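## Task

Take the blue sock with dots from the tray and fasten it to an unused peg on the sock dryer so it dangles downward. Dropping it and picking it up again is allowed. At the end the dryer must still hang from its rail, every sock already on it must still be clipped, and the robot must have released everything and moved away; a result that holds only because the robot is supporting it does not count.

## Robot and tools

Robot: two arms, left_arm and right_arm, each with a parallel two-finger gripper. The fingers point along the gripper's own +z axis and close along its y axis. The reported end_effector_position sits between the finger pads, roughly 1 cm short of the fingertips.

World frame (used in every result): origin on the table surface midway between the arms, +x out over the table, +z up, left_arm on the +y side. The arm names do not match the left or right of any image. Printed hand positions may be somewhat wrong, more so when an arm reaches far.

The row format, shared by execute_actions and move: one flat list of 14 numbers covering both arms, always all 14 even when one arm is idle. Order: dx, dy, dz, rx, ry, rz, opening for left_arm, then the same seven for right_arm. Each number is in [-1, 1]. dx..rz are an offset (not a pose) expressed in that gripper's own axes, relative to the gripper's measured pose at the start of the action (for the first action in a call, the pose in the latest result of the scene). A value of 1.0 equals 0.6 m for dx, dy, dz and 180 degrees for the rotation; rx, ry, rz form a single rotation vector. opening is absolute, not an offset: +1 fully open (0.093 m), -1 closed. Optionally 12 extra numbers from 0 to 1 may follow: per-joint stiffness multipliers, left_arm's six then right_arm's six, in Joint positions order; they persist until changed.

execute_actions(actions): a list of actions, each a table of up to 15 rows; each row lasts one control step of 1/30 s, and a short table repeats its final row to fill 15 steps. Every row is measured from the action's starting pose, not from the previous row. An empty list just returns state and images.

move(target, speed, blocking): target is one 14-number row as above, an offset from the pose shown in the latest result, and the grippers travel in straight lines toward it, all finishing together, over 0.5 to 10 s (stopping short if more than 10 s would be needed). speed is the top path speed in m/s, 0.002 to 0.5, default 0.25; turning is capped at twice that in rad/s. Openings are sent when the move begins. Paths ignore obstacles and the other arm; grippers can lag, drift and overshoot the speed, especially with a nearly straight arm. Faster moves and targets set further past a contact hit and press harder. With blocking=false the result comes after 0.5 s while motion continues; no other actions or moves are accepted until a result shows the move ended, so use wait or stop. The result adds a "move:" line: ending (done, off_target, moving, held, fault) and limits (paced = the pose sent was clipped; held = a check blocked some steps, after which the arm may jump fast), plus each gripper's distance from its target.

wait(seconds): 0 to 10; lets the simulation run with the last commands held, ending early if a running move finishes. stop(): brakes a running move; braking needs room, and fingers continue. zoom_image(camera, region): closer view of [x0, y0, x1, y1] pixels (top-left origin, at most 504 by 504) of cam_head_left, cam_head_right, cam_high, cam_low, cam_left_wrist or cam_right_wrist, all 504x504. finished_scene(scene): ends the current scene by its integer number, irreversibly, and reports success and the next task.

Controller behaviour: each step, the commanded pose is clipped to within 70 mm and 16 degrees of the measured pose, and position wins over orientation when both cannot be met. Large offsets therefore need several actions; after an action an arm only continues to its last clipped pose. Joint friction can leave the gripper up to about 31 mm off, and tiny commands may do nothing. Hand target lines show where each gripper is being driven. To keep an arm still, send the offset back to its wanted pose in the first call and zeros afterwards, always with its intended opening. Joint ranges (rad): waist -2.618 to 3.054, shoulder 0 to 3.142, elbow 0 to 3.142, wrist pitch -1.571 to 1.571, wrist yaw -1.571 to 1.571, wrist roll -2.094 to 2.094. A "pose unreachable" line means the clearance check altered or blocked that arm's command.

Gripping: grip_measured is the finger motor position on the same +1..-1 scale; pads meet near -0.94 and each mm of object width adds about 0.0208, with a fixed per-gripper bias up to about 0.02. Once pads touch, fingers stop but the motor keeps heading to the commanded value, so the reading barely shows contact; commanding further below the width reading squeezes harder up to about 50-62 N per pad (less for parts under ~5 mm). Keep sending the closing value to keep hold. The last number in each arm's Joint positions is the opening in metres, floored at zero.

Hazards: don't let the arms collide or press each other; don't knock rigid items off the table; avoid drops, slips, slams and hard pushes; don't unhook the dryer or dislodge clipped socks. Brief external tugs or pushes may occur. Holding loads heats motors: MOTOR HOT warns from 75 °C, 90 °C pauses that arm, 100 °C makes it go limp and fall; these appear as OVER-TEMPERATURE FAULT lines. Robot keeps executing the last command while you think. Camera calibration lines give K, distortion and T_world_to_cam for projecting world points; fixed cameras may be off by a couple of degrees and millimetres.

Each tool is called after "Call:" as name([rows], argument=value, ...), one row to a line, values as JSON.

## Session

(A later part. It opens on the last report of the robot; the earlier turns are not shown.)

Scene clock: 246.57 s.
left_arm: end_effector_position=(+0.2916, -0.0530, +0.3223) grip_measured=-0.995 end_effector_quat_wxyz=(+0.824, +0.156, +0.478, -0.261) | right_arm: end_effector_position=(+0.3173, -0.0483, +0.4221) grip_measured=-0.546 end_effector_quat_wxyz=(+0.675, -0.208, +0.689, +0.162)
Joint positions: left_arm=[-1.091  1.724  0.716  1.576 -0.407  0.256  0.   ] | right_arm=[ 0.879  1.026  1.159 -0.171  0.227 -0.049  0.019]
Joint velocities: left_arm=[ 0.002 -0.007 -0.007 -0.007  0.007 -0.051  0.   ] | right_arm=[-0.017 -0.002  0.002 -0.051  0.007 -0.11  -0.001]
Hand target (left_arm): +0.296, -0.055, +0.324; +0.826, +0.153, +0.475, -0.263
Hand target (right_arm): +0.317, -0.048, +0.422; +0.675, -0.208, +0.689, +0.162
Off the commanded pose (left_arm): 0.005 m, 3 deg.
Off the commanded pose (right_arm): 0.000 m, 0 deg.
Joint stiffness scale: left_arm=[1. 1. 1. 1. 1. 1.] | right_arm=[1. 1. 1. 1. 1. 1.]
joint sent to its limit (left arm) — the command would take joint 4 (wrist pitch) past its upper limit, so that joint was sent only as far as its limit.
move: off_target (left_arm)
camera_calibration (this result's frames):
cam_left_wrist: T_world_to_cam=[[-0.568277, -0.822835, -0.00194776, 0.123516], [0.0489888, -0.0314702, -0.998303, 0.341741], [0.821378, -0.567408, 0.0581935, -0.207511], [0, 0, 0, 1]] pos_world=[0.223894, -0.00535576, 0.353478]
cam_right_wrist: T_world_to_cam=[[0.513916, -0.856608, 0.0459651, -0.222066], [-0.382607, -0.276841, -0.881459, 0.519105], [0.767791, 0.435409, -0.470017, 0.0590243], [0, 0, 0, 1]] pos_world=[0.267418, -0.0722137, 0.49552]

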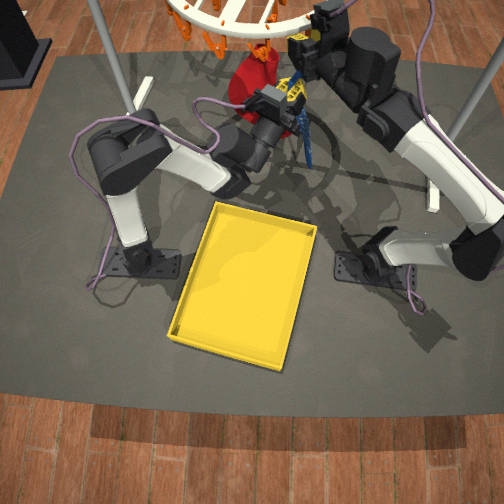

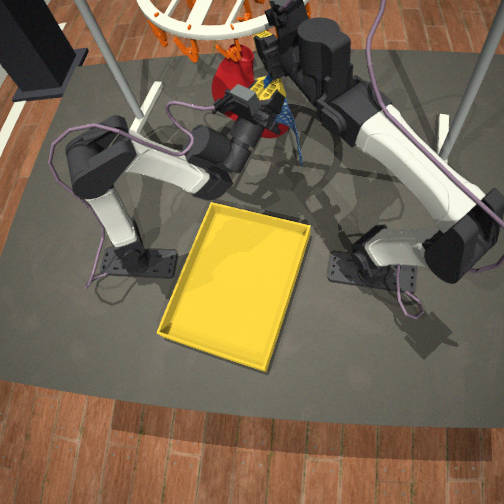

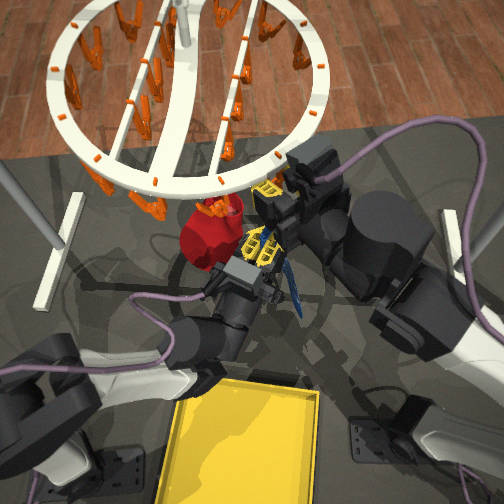

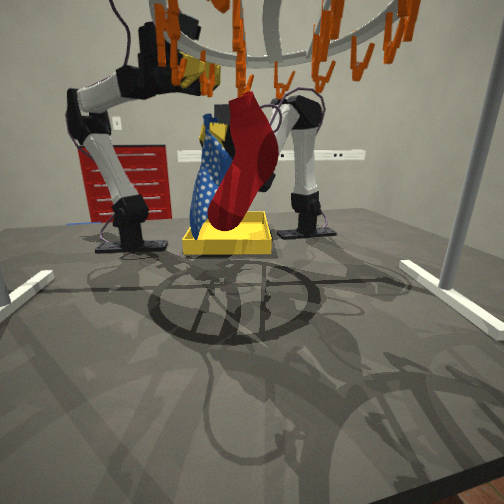

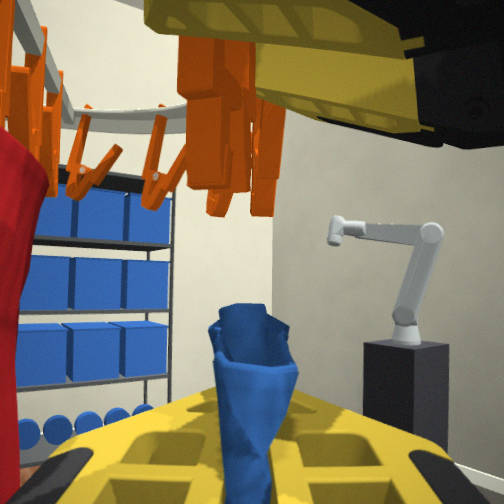

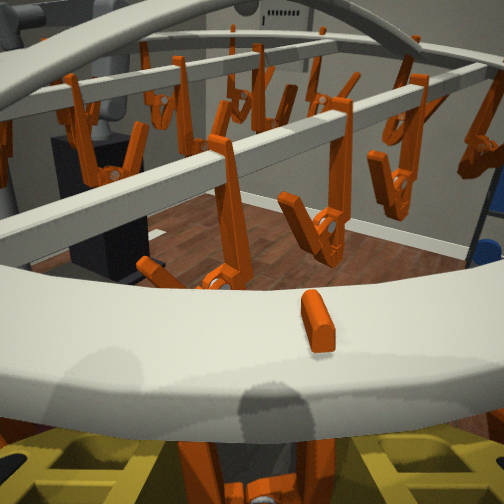

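Call:
move(target=[-0.036,0.013,0.03,0,-0.015,0,-1,0,0,0,0,0,0,-0.58], speed=0.04)

Call:
zoom_image(camera="cam_low", region=[170, 60, 250, 140])

Scene clock: 264.17 s.
left_arm: end_effector_position=(+0.2978, -0.0515, +0.3395) grip_measured=-0.995 end_effector_quat_wxyz=(+0.831, +0.153, +0.465, -0.263) | right_arm: end_effector_position=(+0.3173, -0.0483, +0.4221) grip_measured=-0.546 end_effector_quat_wxyz=(+0.675, -0.208, +0.689, +0.162)
Joint positions: left_arm=[-1.065  1.706  0.754  1.546 -0.376  0.255  0.   ] | right_arm=[ 0.879  1.026  1.159 -0.171  0.227 -0.049  0.019]
Joint velocities: left_arm=[-0.007 -0.012  0.002 -0.081 -0.037 -0.037  0.   ] | right_arm=[-0.002  0.007 -0.002  0.022 -0.022 -0.007  0.   ]
Hand target (left_arm): +0.300, -0.049, +0.350; +0.835, +0.149, +0.459, -0.264
Hand target (right_arm): +0.317, -0.048, +0.422; +0.675, -0.208, +0.689, +0.162
Off the commanded pose (left_arm): 0.011 m, 1 deg.
Off the commanded pose (right_arm): 0.000 m, 0 deg.
Joint stiffness scale: left_arm=[1. 1. 1. 1. 1. 1.] | right_arm=[1. 1. 1. 1. 1. 1.]
move: off_target (left_arm)
camera_calibration (this result's frames):
cam_left_wrist: T_world_to_cam=[[-0.569465, -0.822004, -0.00432845, 0.129476], [0.0756308, -0.0471505, -0.99602, 0.34917], [0.818529, -0.567527, 0.0890194, -0.222304], [0, 0, 0, 1]] pos_world=[0.229286, -0.00327073, 0.368131]
cam_right_wrist: T_world_to_cam=[[0.513916, -0.856608, 0.0459651, -0.222066], [-0.382607, -0.276841, -0.881459, 0.519105], [0.767791, 0.435409, -0.470017, 0.0590243], [0, 0, 0, 1]] pos_world=[0.267418, -0.0722137, 0.49552]

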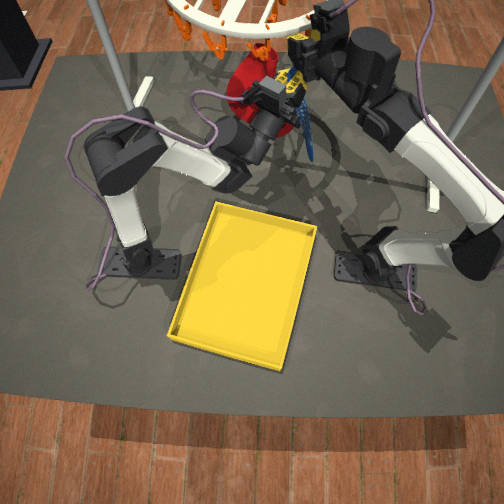

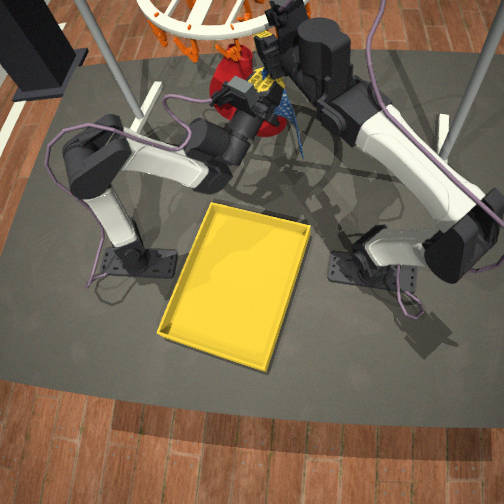

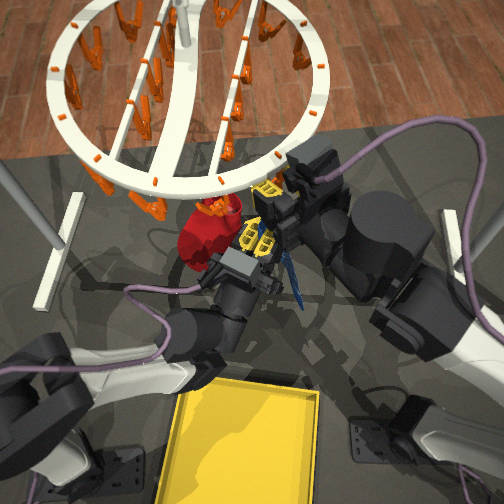

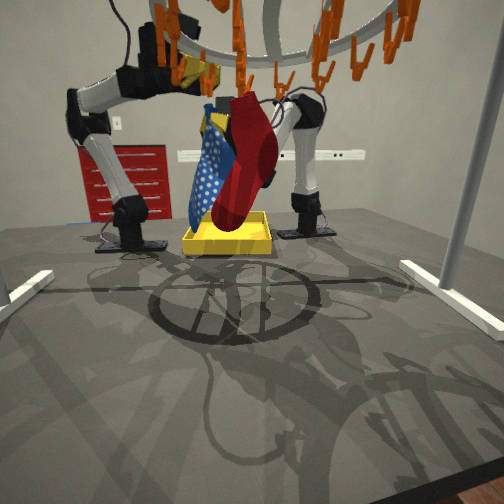

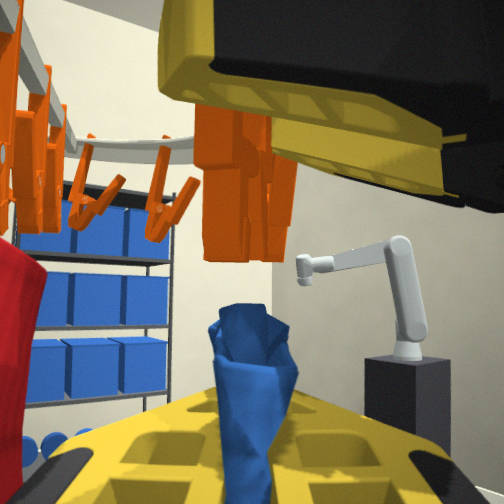

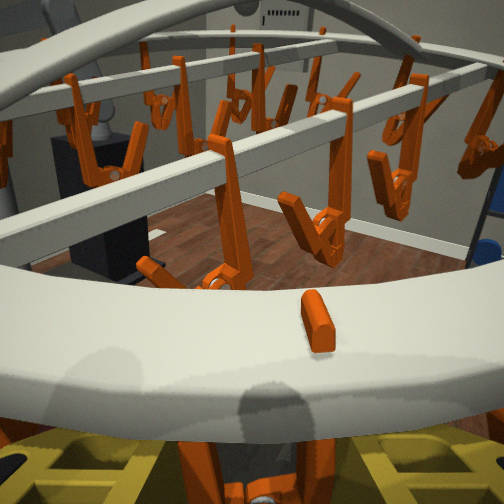

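Region (170, 60, 250, 140) of cam_low's 504x504 image, scaled by 6.300, with more detail than that image has.

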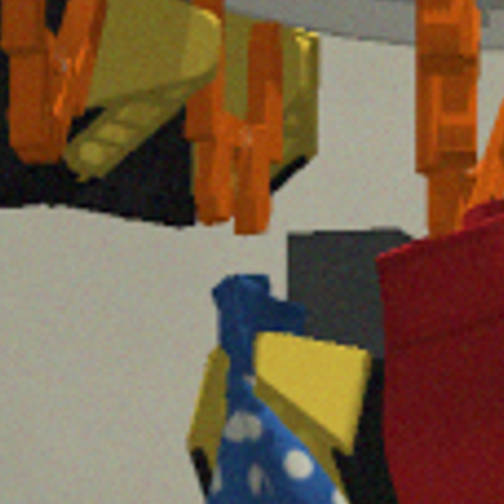

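Call:
move(target=[-0.002,0.011,0.028,0,0,0,-1,0,0,0,0,0,0,-0.58], speed=0.03)

Call:
zoom_image(camera="cam_low", region=[170, 60, 250, 140])

Call:
zoom_image(camera="cam_left_wrist", region=[150, 180, 350, 420])

Scene clock: 284.53 s.
left_arm: end_effector_position=(+0.3083, -0.0527, +0.3463) grip_measured=-0.995 end_effector_quat_wxyz=(+0.831, +0.153, +0.465, -0.263) | right_arm: end_effector_position=(+0.3173, -0.0483, +0.4221) grip_measured=-0.546 end_effector_quat_wxyz=(+0.675, -0.208, +0.689, +0.162)
Joint positions: left_arm=[-1.038  1.706  0.792  1.503 -0.354  0.239  0.   ] | right_arm=[ 0.879  1.026  1.159 -0.171  0.227 -0.049  0.019]
Joint velocities: left_arm=[ 0.007 -0.027 -0.007  0.007  0.037 -0.066  0.   ] | right_arm=[-0.002 -0.027 -0.012 -0.007  0.037 -0.051  0.   ]
Hand target (left_arm): +0.313, -0.054, +0.349; +0.831, +0.153, +0.465, -0.263
Hand target (right_arm): +0.317, -0.048, +0.422; +0.675, -0.208, +0.689, +0.162
Off the commanded pose (left_arm): 0.006 m, 0 deg.
Off the commanded pose (right_arm): 0.000 m, 0 deg.
Joint stiffness scale: left_arm=[1. 1. 1. 1. 1. 1.] | right_arm=[1. 1. 1. 1. 1. 1.]
move: done
camera_calibration (this result's frames):
cam_left_wrist: T_world_to_cam=[[-0.568899, -0.822396, -0.00422179, 0.134241], [0.0752155, -0.0469176, -0.996063, 0.355256], [0.81896, -0.566977, 0.0885484, -0.232169], [0, 0, 0, 1]] pos_world=[0.239786, -0.00456766, 0.374983]
cam_right_wrist: T_world_to_cam=[[0.513916, -0.856608, 0.0459651, -0.222066], [-0.382607, -0.276841, -0.881459, 0.519105], [0.767791, 0.435409, -0.470017, 0.0590243], [0, 0, 0, 1]] pos_world=[0.267418, -0.0722137, 0.49552]

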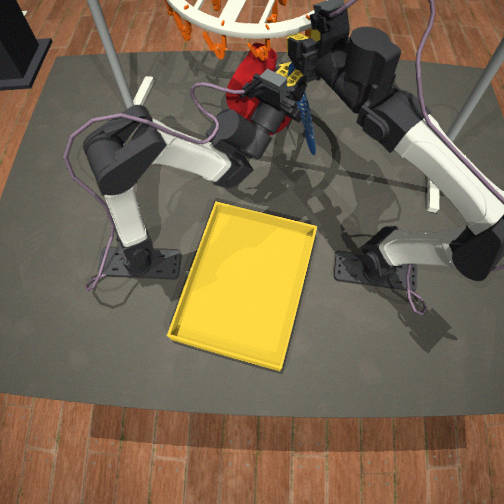

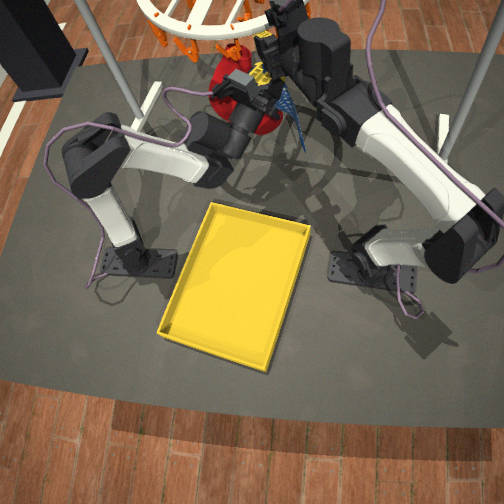

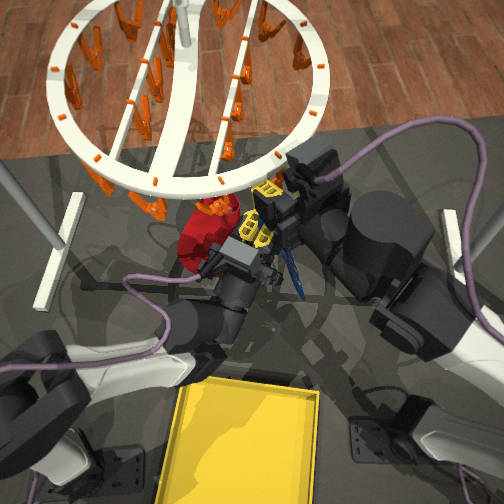

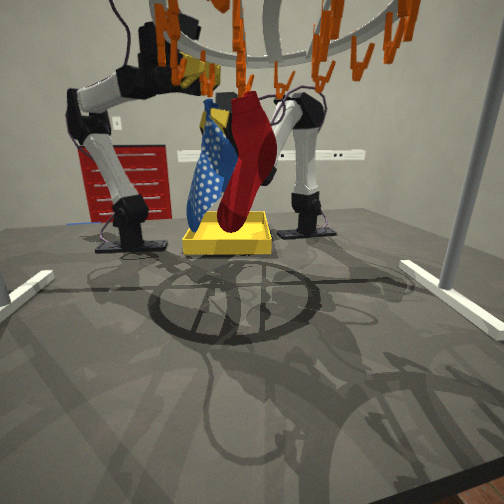

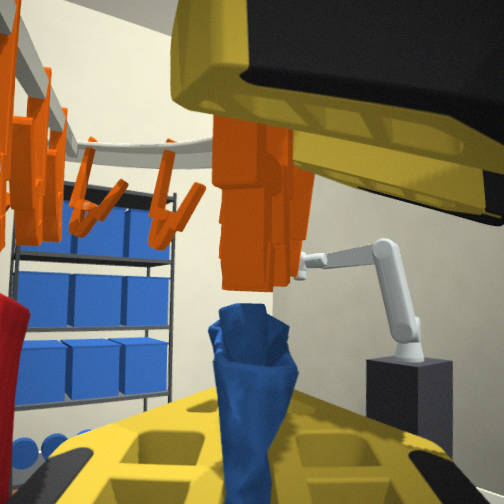

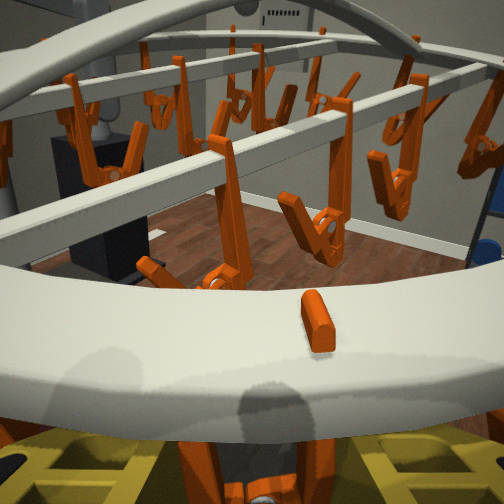

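Region (170, 60, 250, 140) of cam_low's 504x504 image, scaled by 6.300, with more detail than that image has.

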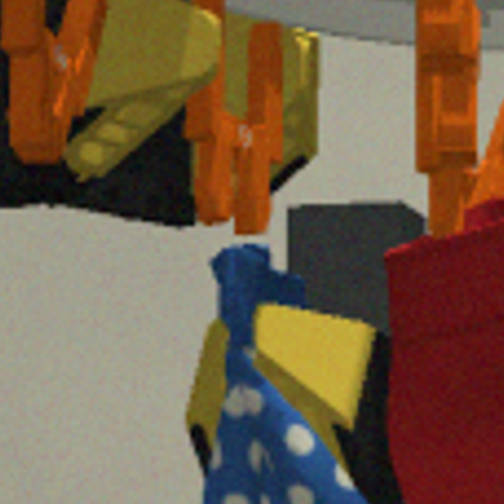

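Region (150, 180, 350, 420) of cam_left_wrist's 504x504 image, scaled by 2.100, with more detail than that image has.

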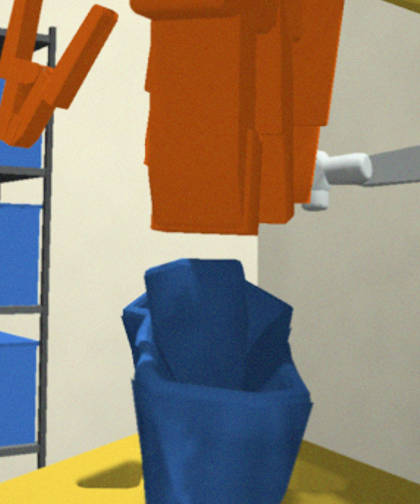

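Call:
move(target=[0.009,-0.006,0.016,0,0,0,-1,0,0,0,0,0,0,-0.58], speed=0.02)

Call:
zoom_image(camera="cam_low", region=[170, 60, 250, 140])

Scene clock: 291.33 s.
left_arm: end_effector_position=(+0.3105, -0.0569, +0.3497) grip_measured=-0.995 end_effector_quat_wxyz=(+0.833, +0.151, +0.462, -0.265) | right_arm: end_effector_position=(+0.3173, -0.0483, +0.4221) grip_measured=-0.546 end_effector_quat_wxyz=(+0.675, -0.208, +0.689, +0.162)
Joint positions: left_arm=[-1.038  1.721  0.818  1.5   -0.353  0.238  0.   ] | right_arm=[ 0.879  1.026  1.159 -0.171  0.227 -0.049  0.019]
Joint velocities: left_arm=[-0.002 -0.002 -0.007  0.037 -0.022  0.007  0.   ] | right_arm=[-0.007 -0.007  0.002 -0.051  0.007  0.022 -0.001]
Hand target (left_arm): +0.315, -0.062, +0.347; +0.831, +0.153, +0.465, -0.263
Hand target (right_arm): +0.317, -0.048, +0.422; +0.675, -0.208, +0.689, +0.162
Off the commanded pose (left_arm): 0.008 m, 1 deg.
Off the commanded pose (right_arm): 0.000 m, 0 deg.
Joint stiffness scale: left_arm=[1. 1. 1. 1. 1. 1.] | right_arm=[1. 1. 1. 1. 1. 1.]
move: done
camera_calibration (this result's frames):
cam_left_wrist: T_world_to_cam=[[-0.570422, -0.821351, -0.000475412, 0.131243], [0.079502, -0.0546374, -0.995336, 0.356212], [0.817495, -0.5678, 0.0964655, -0.239024], [0, 0, 0, 1]] pos_world=[0.241946, -0.00845881, 0.377671]
cam_right_wrist: T_world_to_cam=[[0.513916, -0.856608, 0.0459651, -0.222066], [-0.382607, -0.276841, -0.881459, 0.519105], [0.767791, 0.435409, -0.470017, 0.0590243], [0, 0, 0, 1]] pos_world=[0.267418, -0.0722137, 0.49552]

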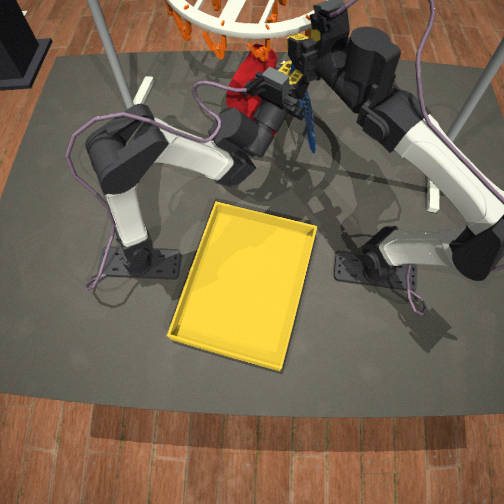

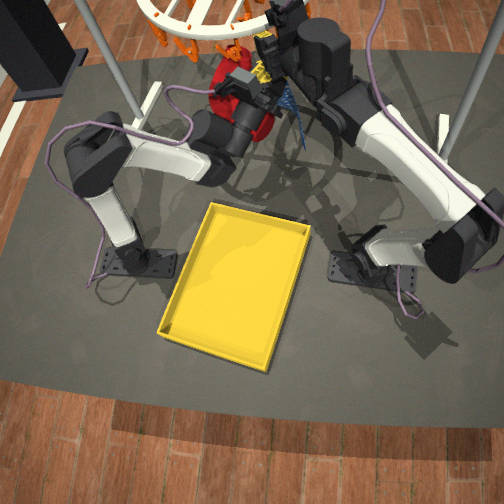

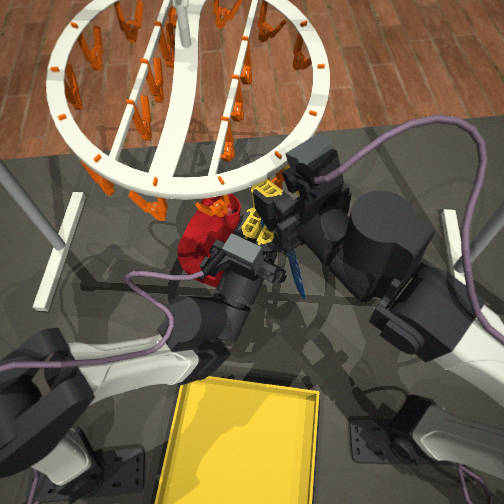

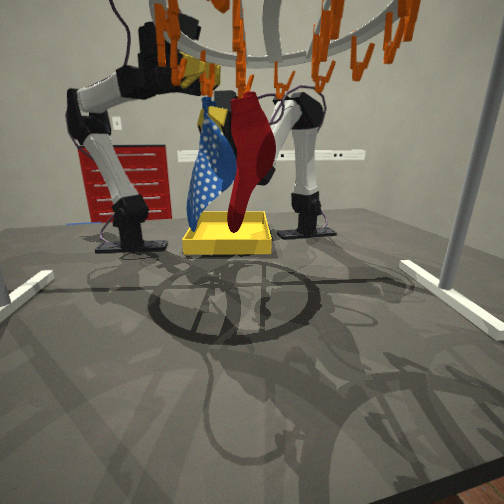

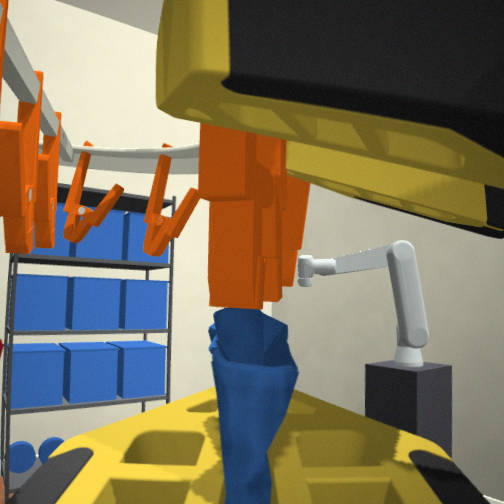

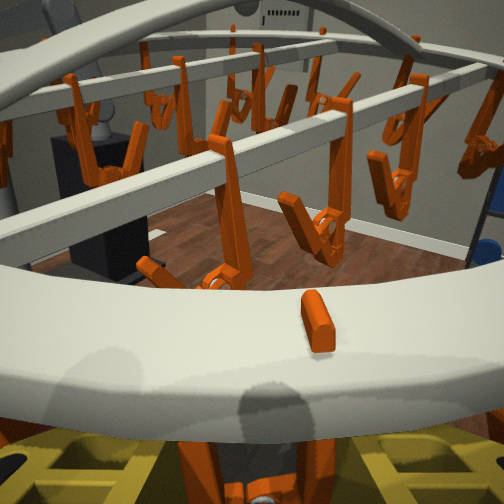

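Region (170, 60, 250, 140) of cam_low's 504x504 image, scaled by 6.300, with more detail than that image has.

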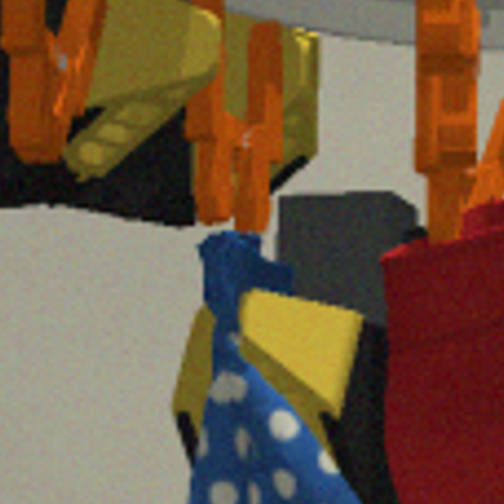

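Call:
move(target=[-0.02,0.003,0.014,0,0,0,-1,0,0,0,0,0,0,-0.58], speed=0.02)

Call:
zoom_image(camera="cam_low", region=[170, 60, 250, 140])

Call:
zoom_image(camera="cam_left_wrist", region=[150, 180, 350, 420])

Scene clock: 297.70 s.
left_arm: end_effector_position=(+0.3110, -0.0578, +0.3499) grip_measured=-0.995 end_effector_quat_wxyz=(+0.828, +0.158, +0.471, -0.261) | right_arm: end_effector_position=(+0.3173, -0.0483, +0.4221) grip_measured=-0.546 end_effector_quat_wxyz=(+0.675, -0.208, +0.689, +0.162)
Joint positions: left_arm=[-1.038  1.699  0.818  1.451 -0.353  0.238  0.   ] | right_arm=[ 0.879  1.026  1.159 -0.171  0.227 -0.049  0.019]
Joint velocities: left_arm=[ 0.012 -0.017 -0.002  0.051  0.051 -0.037  0.   ] | right_arm=[-0.012  0.012  0.012  0.022 -0.051 -0.037  0.   ]
Hand target (left_arm): +0.312, -0.056, +0.364; +0.833, +0.151, +0.462, -0.265
Hand target (right_arm): +0.317, -0.048, +0.422; +0.675, -0.208, +0.689, +0.162
Off the commanded pose (left_arm): 0.015 m, 2 deg.
Off the commanded pose (right_arm): 0.000 m, 0 deg.
Joint stiffness scale: left_arm=[1. 1. 1. 1. 1. 1.] | right_arm=[1. 1. 1. 1. 1. 1.]
move: off_target (left_arm)
camera_calibration (this result's frames):
cam_left_wrist: T_world_to_cam=[[-0.570502, -0.821215, -0.0115676, 0.13475], [0.0662727, -0.0319923, -0.997289, 0.362384], [0.818618, -0.569722, 0.0726758, -0.232048], [0, 0, 0, 1]] pos_world=[0.242817, -0.00995083, 0.379824]
cam_right_wrist: T_world_to_cam=[[0.513916, -0.856608, 0.0459651, -0.222066], [-0.382607, -0.276841, -0.881459, 0.519105], [0.767791, 0.435409, -0.470017, 0.0590243], [0, 0, 0, 1]] pos_world=[0.267418, -0.0722137, 0.49552]

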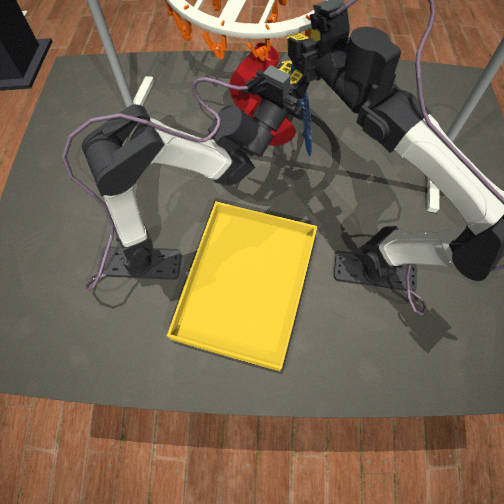

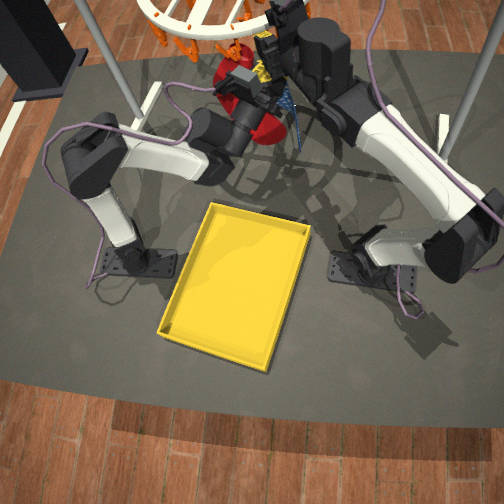

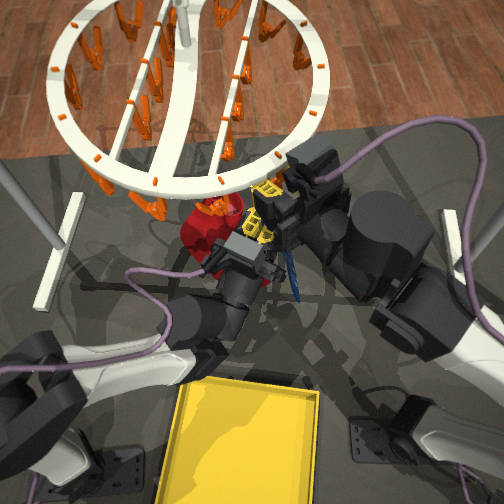

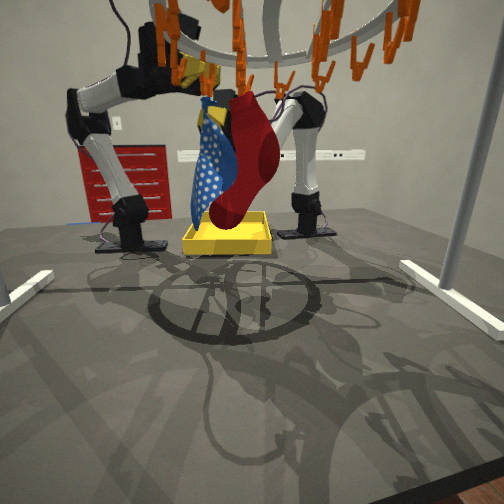

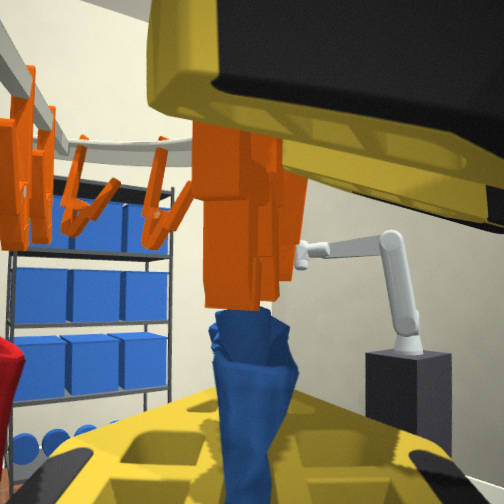

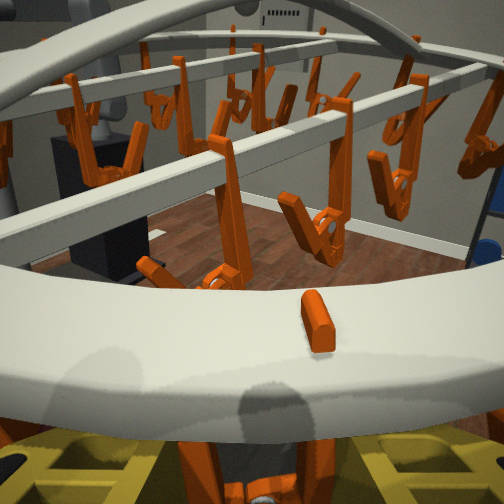

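Region (170, 60, 250, 140) of cam_low's 504x504 image, scaled by 6.300, with more detail than that image has.

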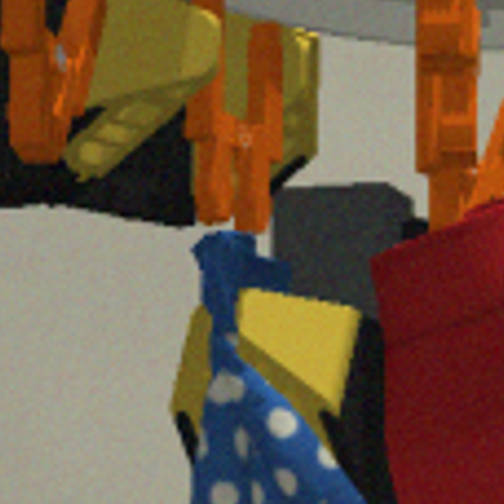

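Region (150, 180, 350, 420) of cam_left_wrist's 504x504 image, scaled by 2.100, with more detail than that image has.

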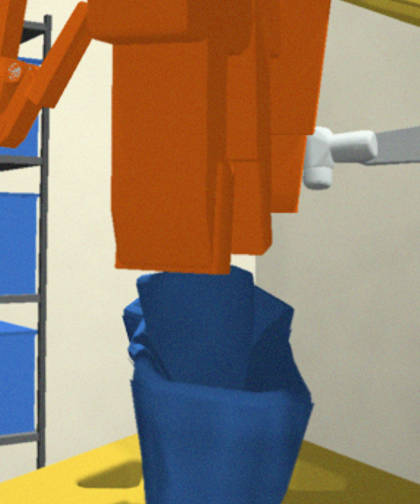

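Call:
move(target=[-0.03,0.014,0.017,0,-0.025,0,-1,0,0,0,0,0,0,-0.58], speed=0.02)

Call:
zoom_image(camera="cam_low", region=[170, 60, 250, 140])

Call:
zoom_image(camera="cam_left_wrist", region=[150, 180, 350, 420])

Scene clock: 305.33 s.
left_arm: end_effector_position=(+0.3128, -0.0525, +0.3609) grip_measured=-0.995 end_effector_quat_wxyz=(+0.838, +0.154, +0.451, -0.266) | right_arm: end_effector_position=(+0.3173, -0.0483, +0.4222) grip_measured=-0.546 end_effector_quat_wxyz=(+0.675, -0.208, +0.689, +0.162)
Joint positions: left_arm=[-1.017  1.699  0.828  1.483 -0.32   0.239  0.   ] | right_arm=[ 0.879  1.026  1.159 -0.171  0.227 -0.049  0.019]
Joint velocities: left_arm=[ 0.002 -0.002  0.007 -0.037  0.007 -0.037  0.   ] | right_arm=[ 0.007  0.017  0.002 -0.051 -0.139  0.037 -0.   ]
Hand target (left_arm): +0.315, -0.051, +0.370; +0.846, +0.148, +0.438, -0.266
Hand target (right_arm): +0.317, -0.048, +0.422; +0.675, -0.208, +0.689, +0.162
Off the commanded pose (left_arm): 0.010 m, 2 deg.
Off the commanded pose (right_arm): 0.000 m, 0 deg.
Joint stiffness scale: left_arm=[1. 1. 1. 1. 1. 1.] | right_arm=[1. 1. 1. 1. 1. 1.]
move: done
camera_calibration (this result's frames):
cam_left_wrist: T_world_to_cam=[[-0.57481, -0.818197, -0.0120806, 0.141993], [0.103444, -0.0580121, -0.992942, 0.358917], [0.811722, -0.572003, 0.117984, -0.245702], [0, 0, 0, 1]] pos_world=[0.243933, -0.00354264, 0.387088]
cam_right_wrist: T_world_to_cam=[[0.513903, -0.85662, 0.0458833, -0.222031], [-0.382363, -0.27661, -0.881638, 0.519195], [0.767921, 0.435532, -0.46969, 0.0588905], [0, 0, 0, 1]] pos_world=[0.2674, -0.0722305, 0.49559]

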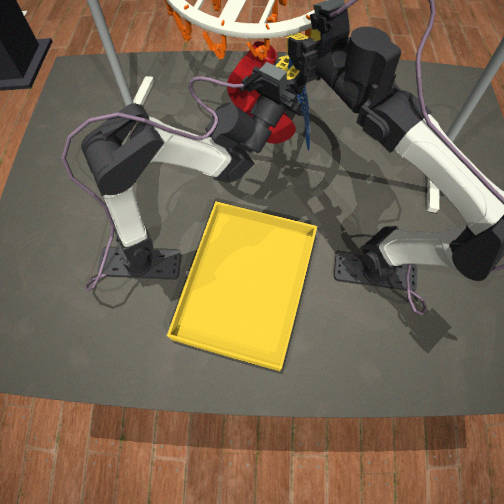

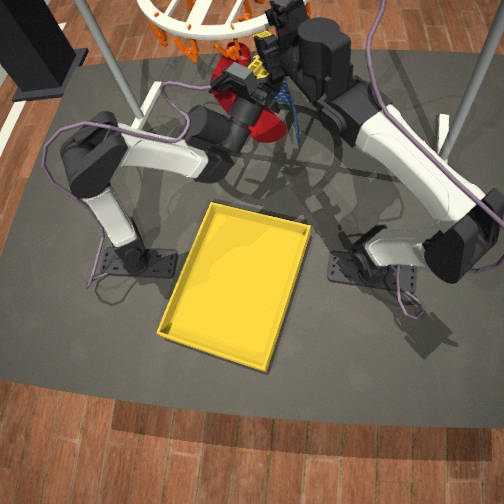

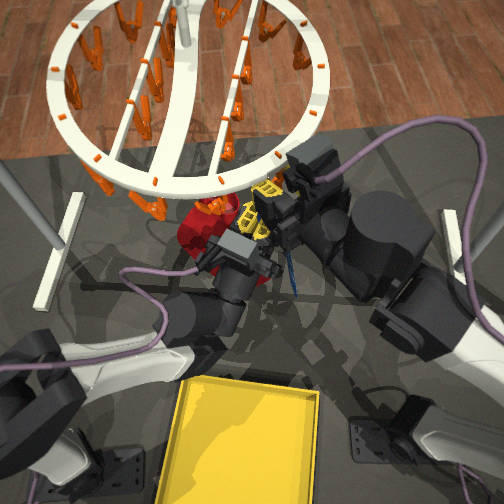

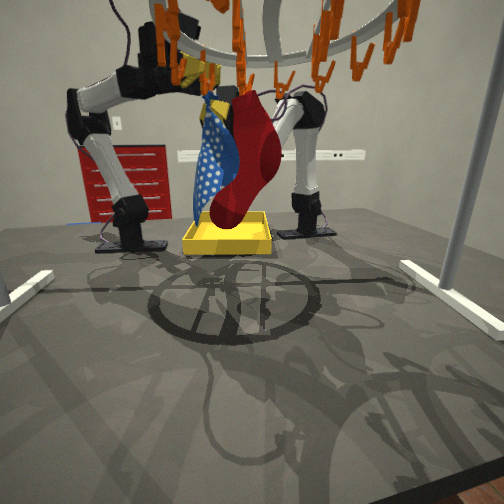

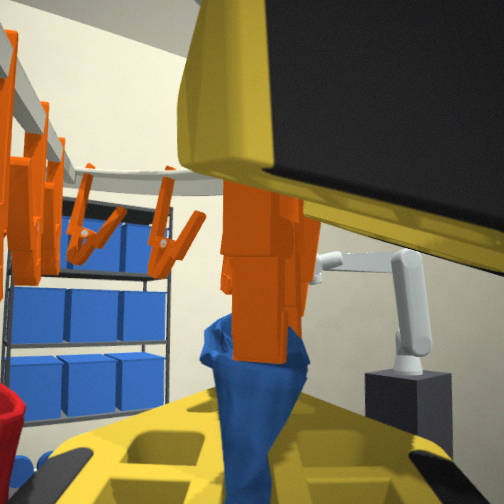

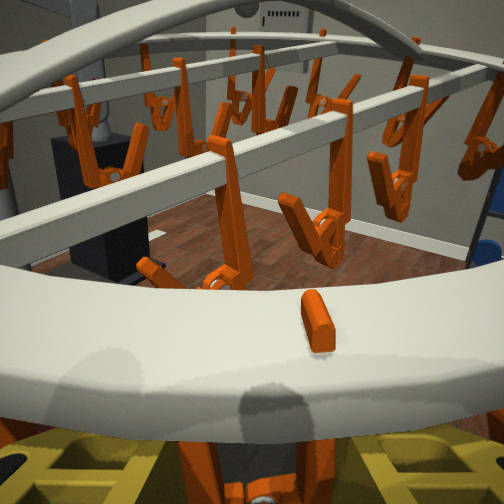

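Region (170, 60, 250, 140) of cam_low's 504x504 image, scaled by 6.300, with more detail than that image has.

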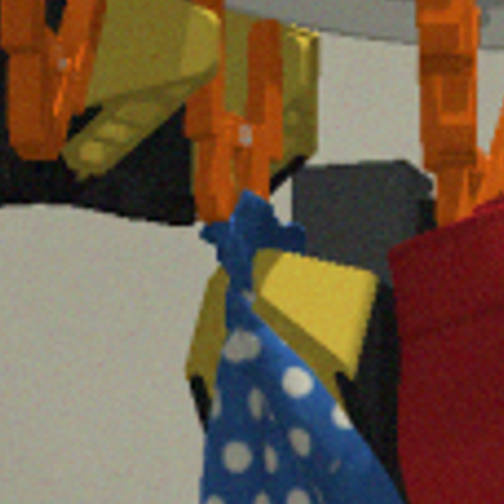

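Region (150, 180, 350, 420) of cam_left_wrist's 504x504 image, scaled by 2.100, with more detail than that image has.

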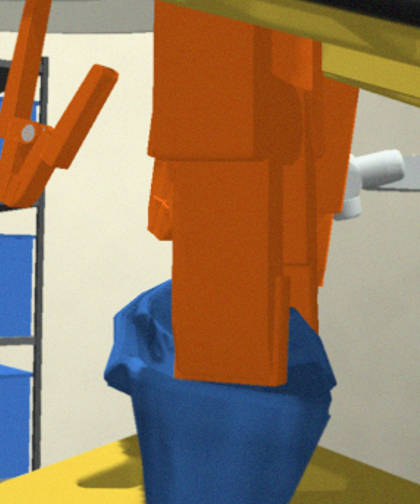

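Call:
execute_actions([
  [[0,0,0,0,0,0,-1,0,0,0,0,0,0,-0.2]],
  [[0,0,0,0,0,0,-1,0,0,0,0,0,0,0.3]],
  [[0,0,0,0,0,0,-1,0,0,0,0,0,0,0.3]],
  [[0,0,0,0,0,0,-0.8,0,0,0,0,0,0,0.3]],
  [[0,0,0,0,0,0,-0.5,0,0,0,0,0,0,0.3]],
])

Call:
zoom_image(camera="cam_low", region=[170, 60, 250, 140])

Scene clock: 313.23 s.
left_arm: end_effector_position=(+0.3129, -0.0526, +0.3608) grip_measured=-0.502 end_effector_quat_wxyz=(+0.838, +0.154, +0.451, -0.266) | right_arm: end_effector_position=(+0.3171, -0.0479, +0.4222) grip_measured=+0.299 end_effector_quat_wxyz=(+0.674, -0.209, +0.689, +0.163)
Joint positions: left_arm=[-1.017  1.699  0.828  1.482 -0.32   0.239  0.021] | right_arm=[ 0.879  1.026  1.159 -0.171  0.224 -0.049  0.06 ]
Joint velocities: left_arm=[ 0.002 -0.012  0.007 -0.007  0.007  0.007 -0.   ] | right_arm=[-0.002 -0.022 -0.002 -0.007  0.081  0.125  0.001]
Hand target (left_arm): +0.313, -0.053, +0.361; +0.838, +0.154, +0.451, -0.266
Hand target (right_arm): +0.317, -0.048, +0.422; +0.674, -0.209, +0.689, +0.163
Off the commanded pose (left_arm): 0.000 m, 0 deg.
Off the commanded pose (right_arm): 0.000 m, 0 deg.
Joint stiffness scale: left_arm=[1. 1. 1. 1. 1. 1.] | right_arm=[1. 1. 1. 1. 1. 1.]
camera_calibration (this result's frames):
cam_left_wrist: T_world_to_cam=[[-0.574815, -0.818189, -0.0123835, 0.142062], [0.103048, -0.0573663, -0.993021, 0.358948], [0.811769, -0.57208, 0.117288, -0.245546], [0, 0, 0, 1]] pos_world=[0.243997, -0.003647, 0.387002]
cam_right_wrist: T_world_to_cam=[[0.516516, -0.855053, 0.0457706, -0.222224], [-0.381587, -0.277701, -0.881631, 0.518914], [0.766552, 0.437911, -0.469715, 0.0594535], [0, 0, 0, 1]] pos_world=[0.267219, -0.0719457, 0.495588]

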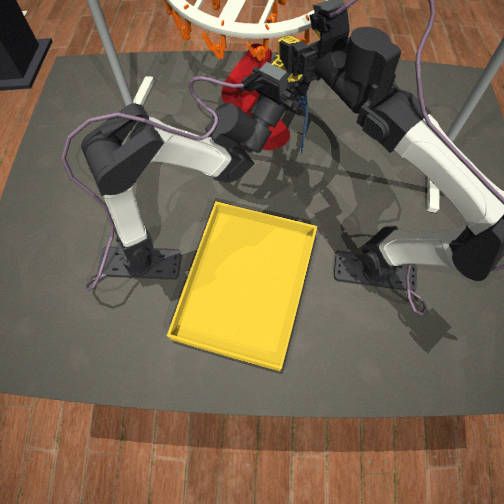

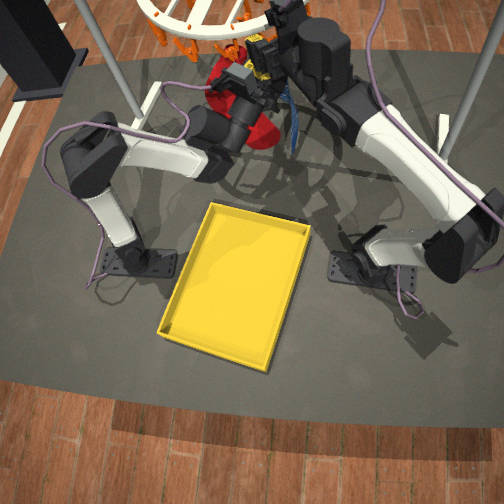

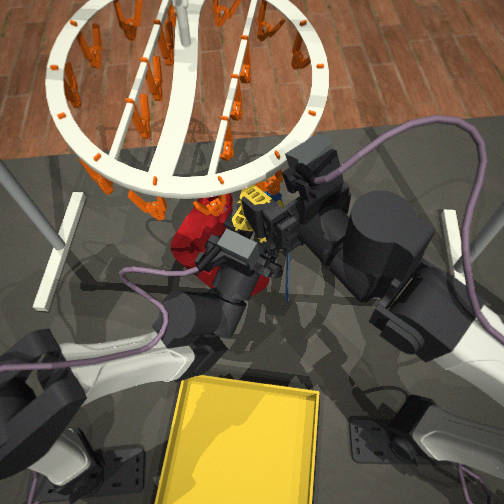

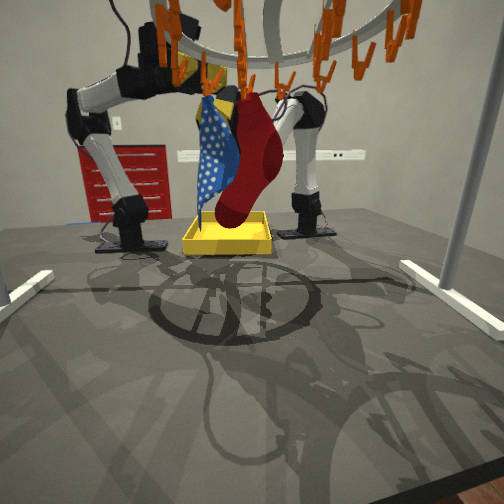

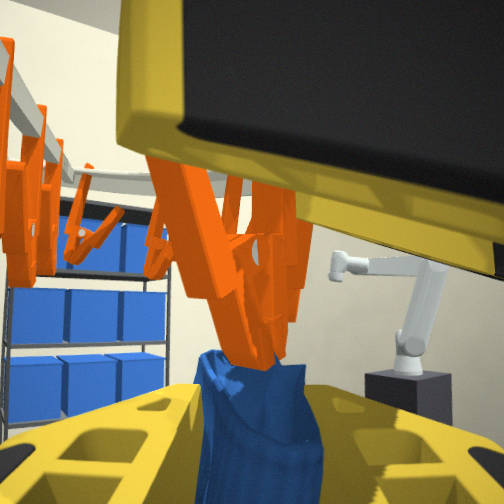

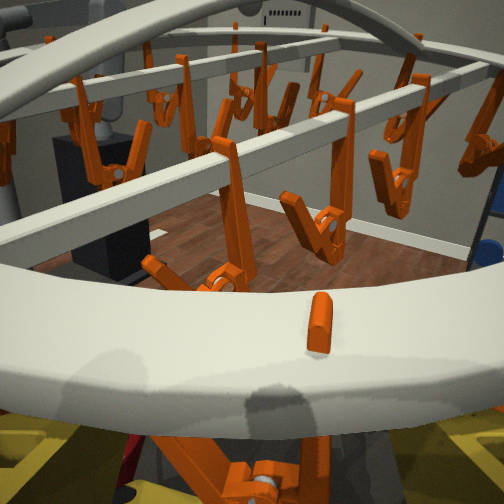

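Region (170, 60, 250, 140) of cam_low's 504x504 image, scaled by 6.300, with more detail than that image has.

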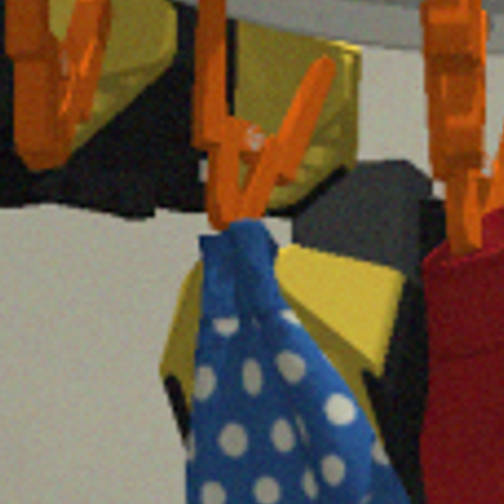

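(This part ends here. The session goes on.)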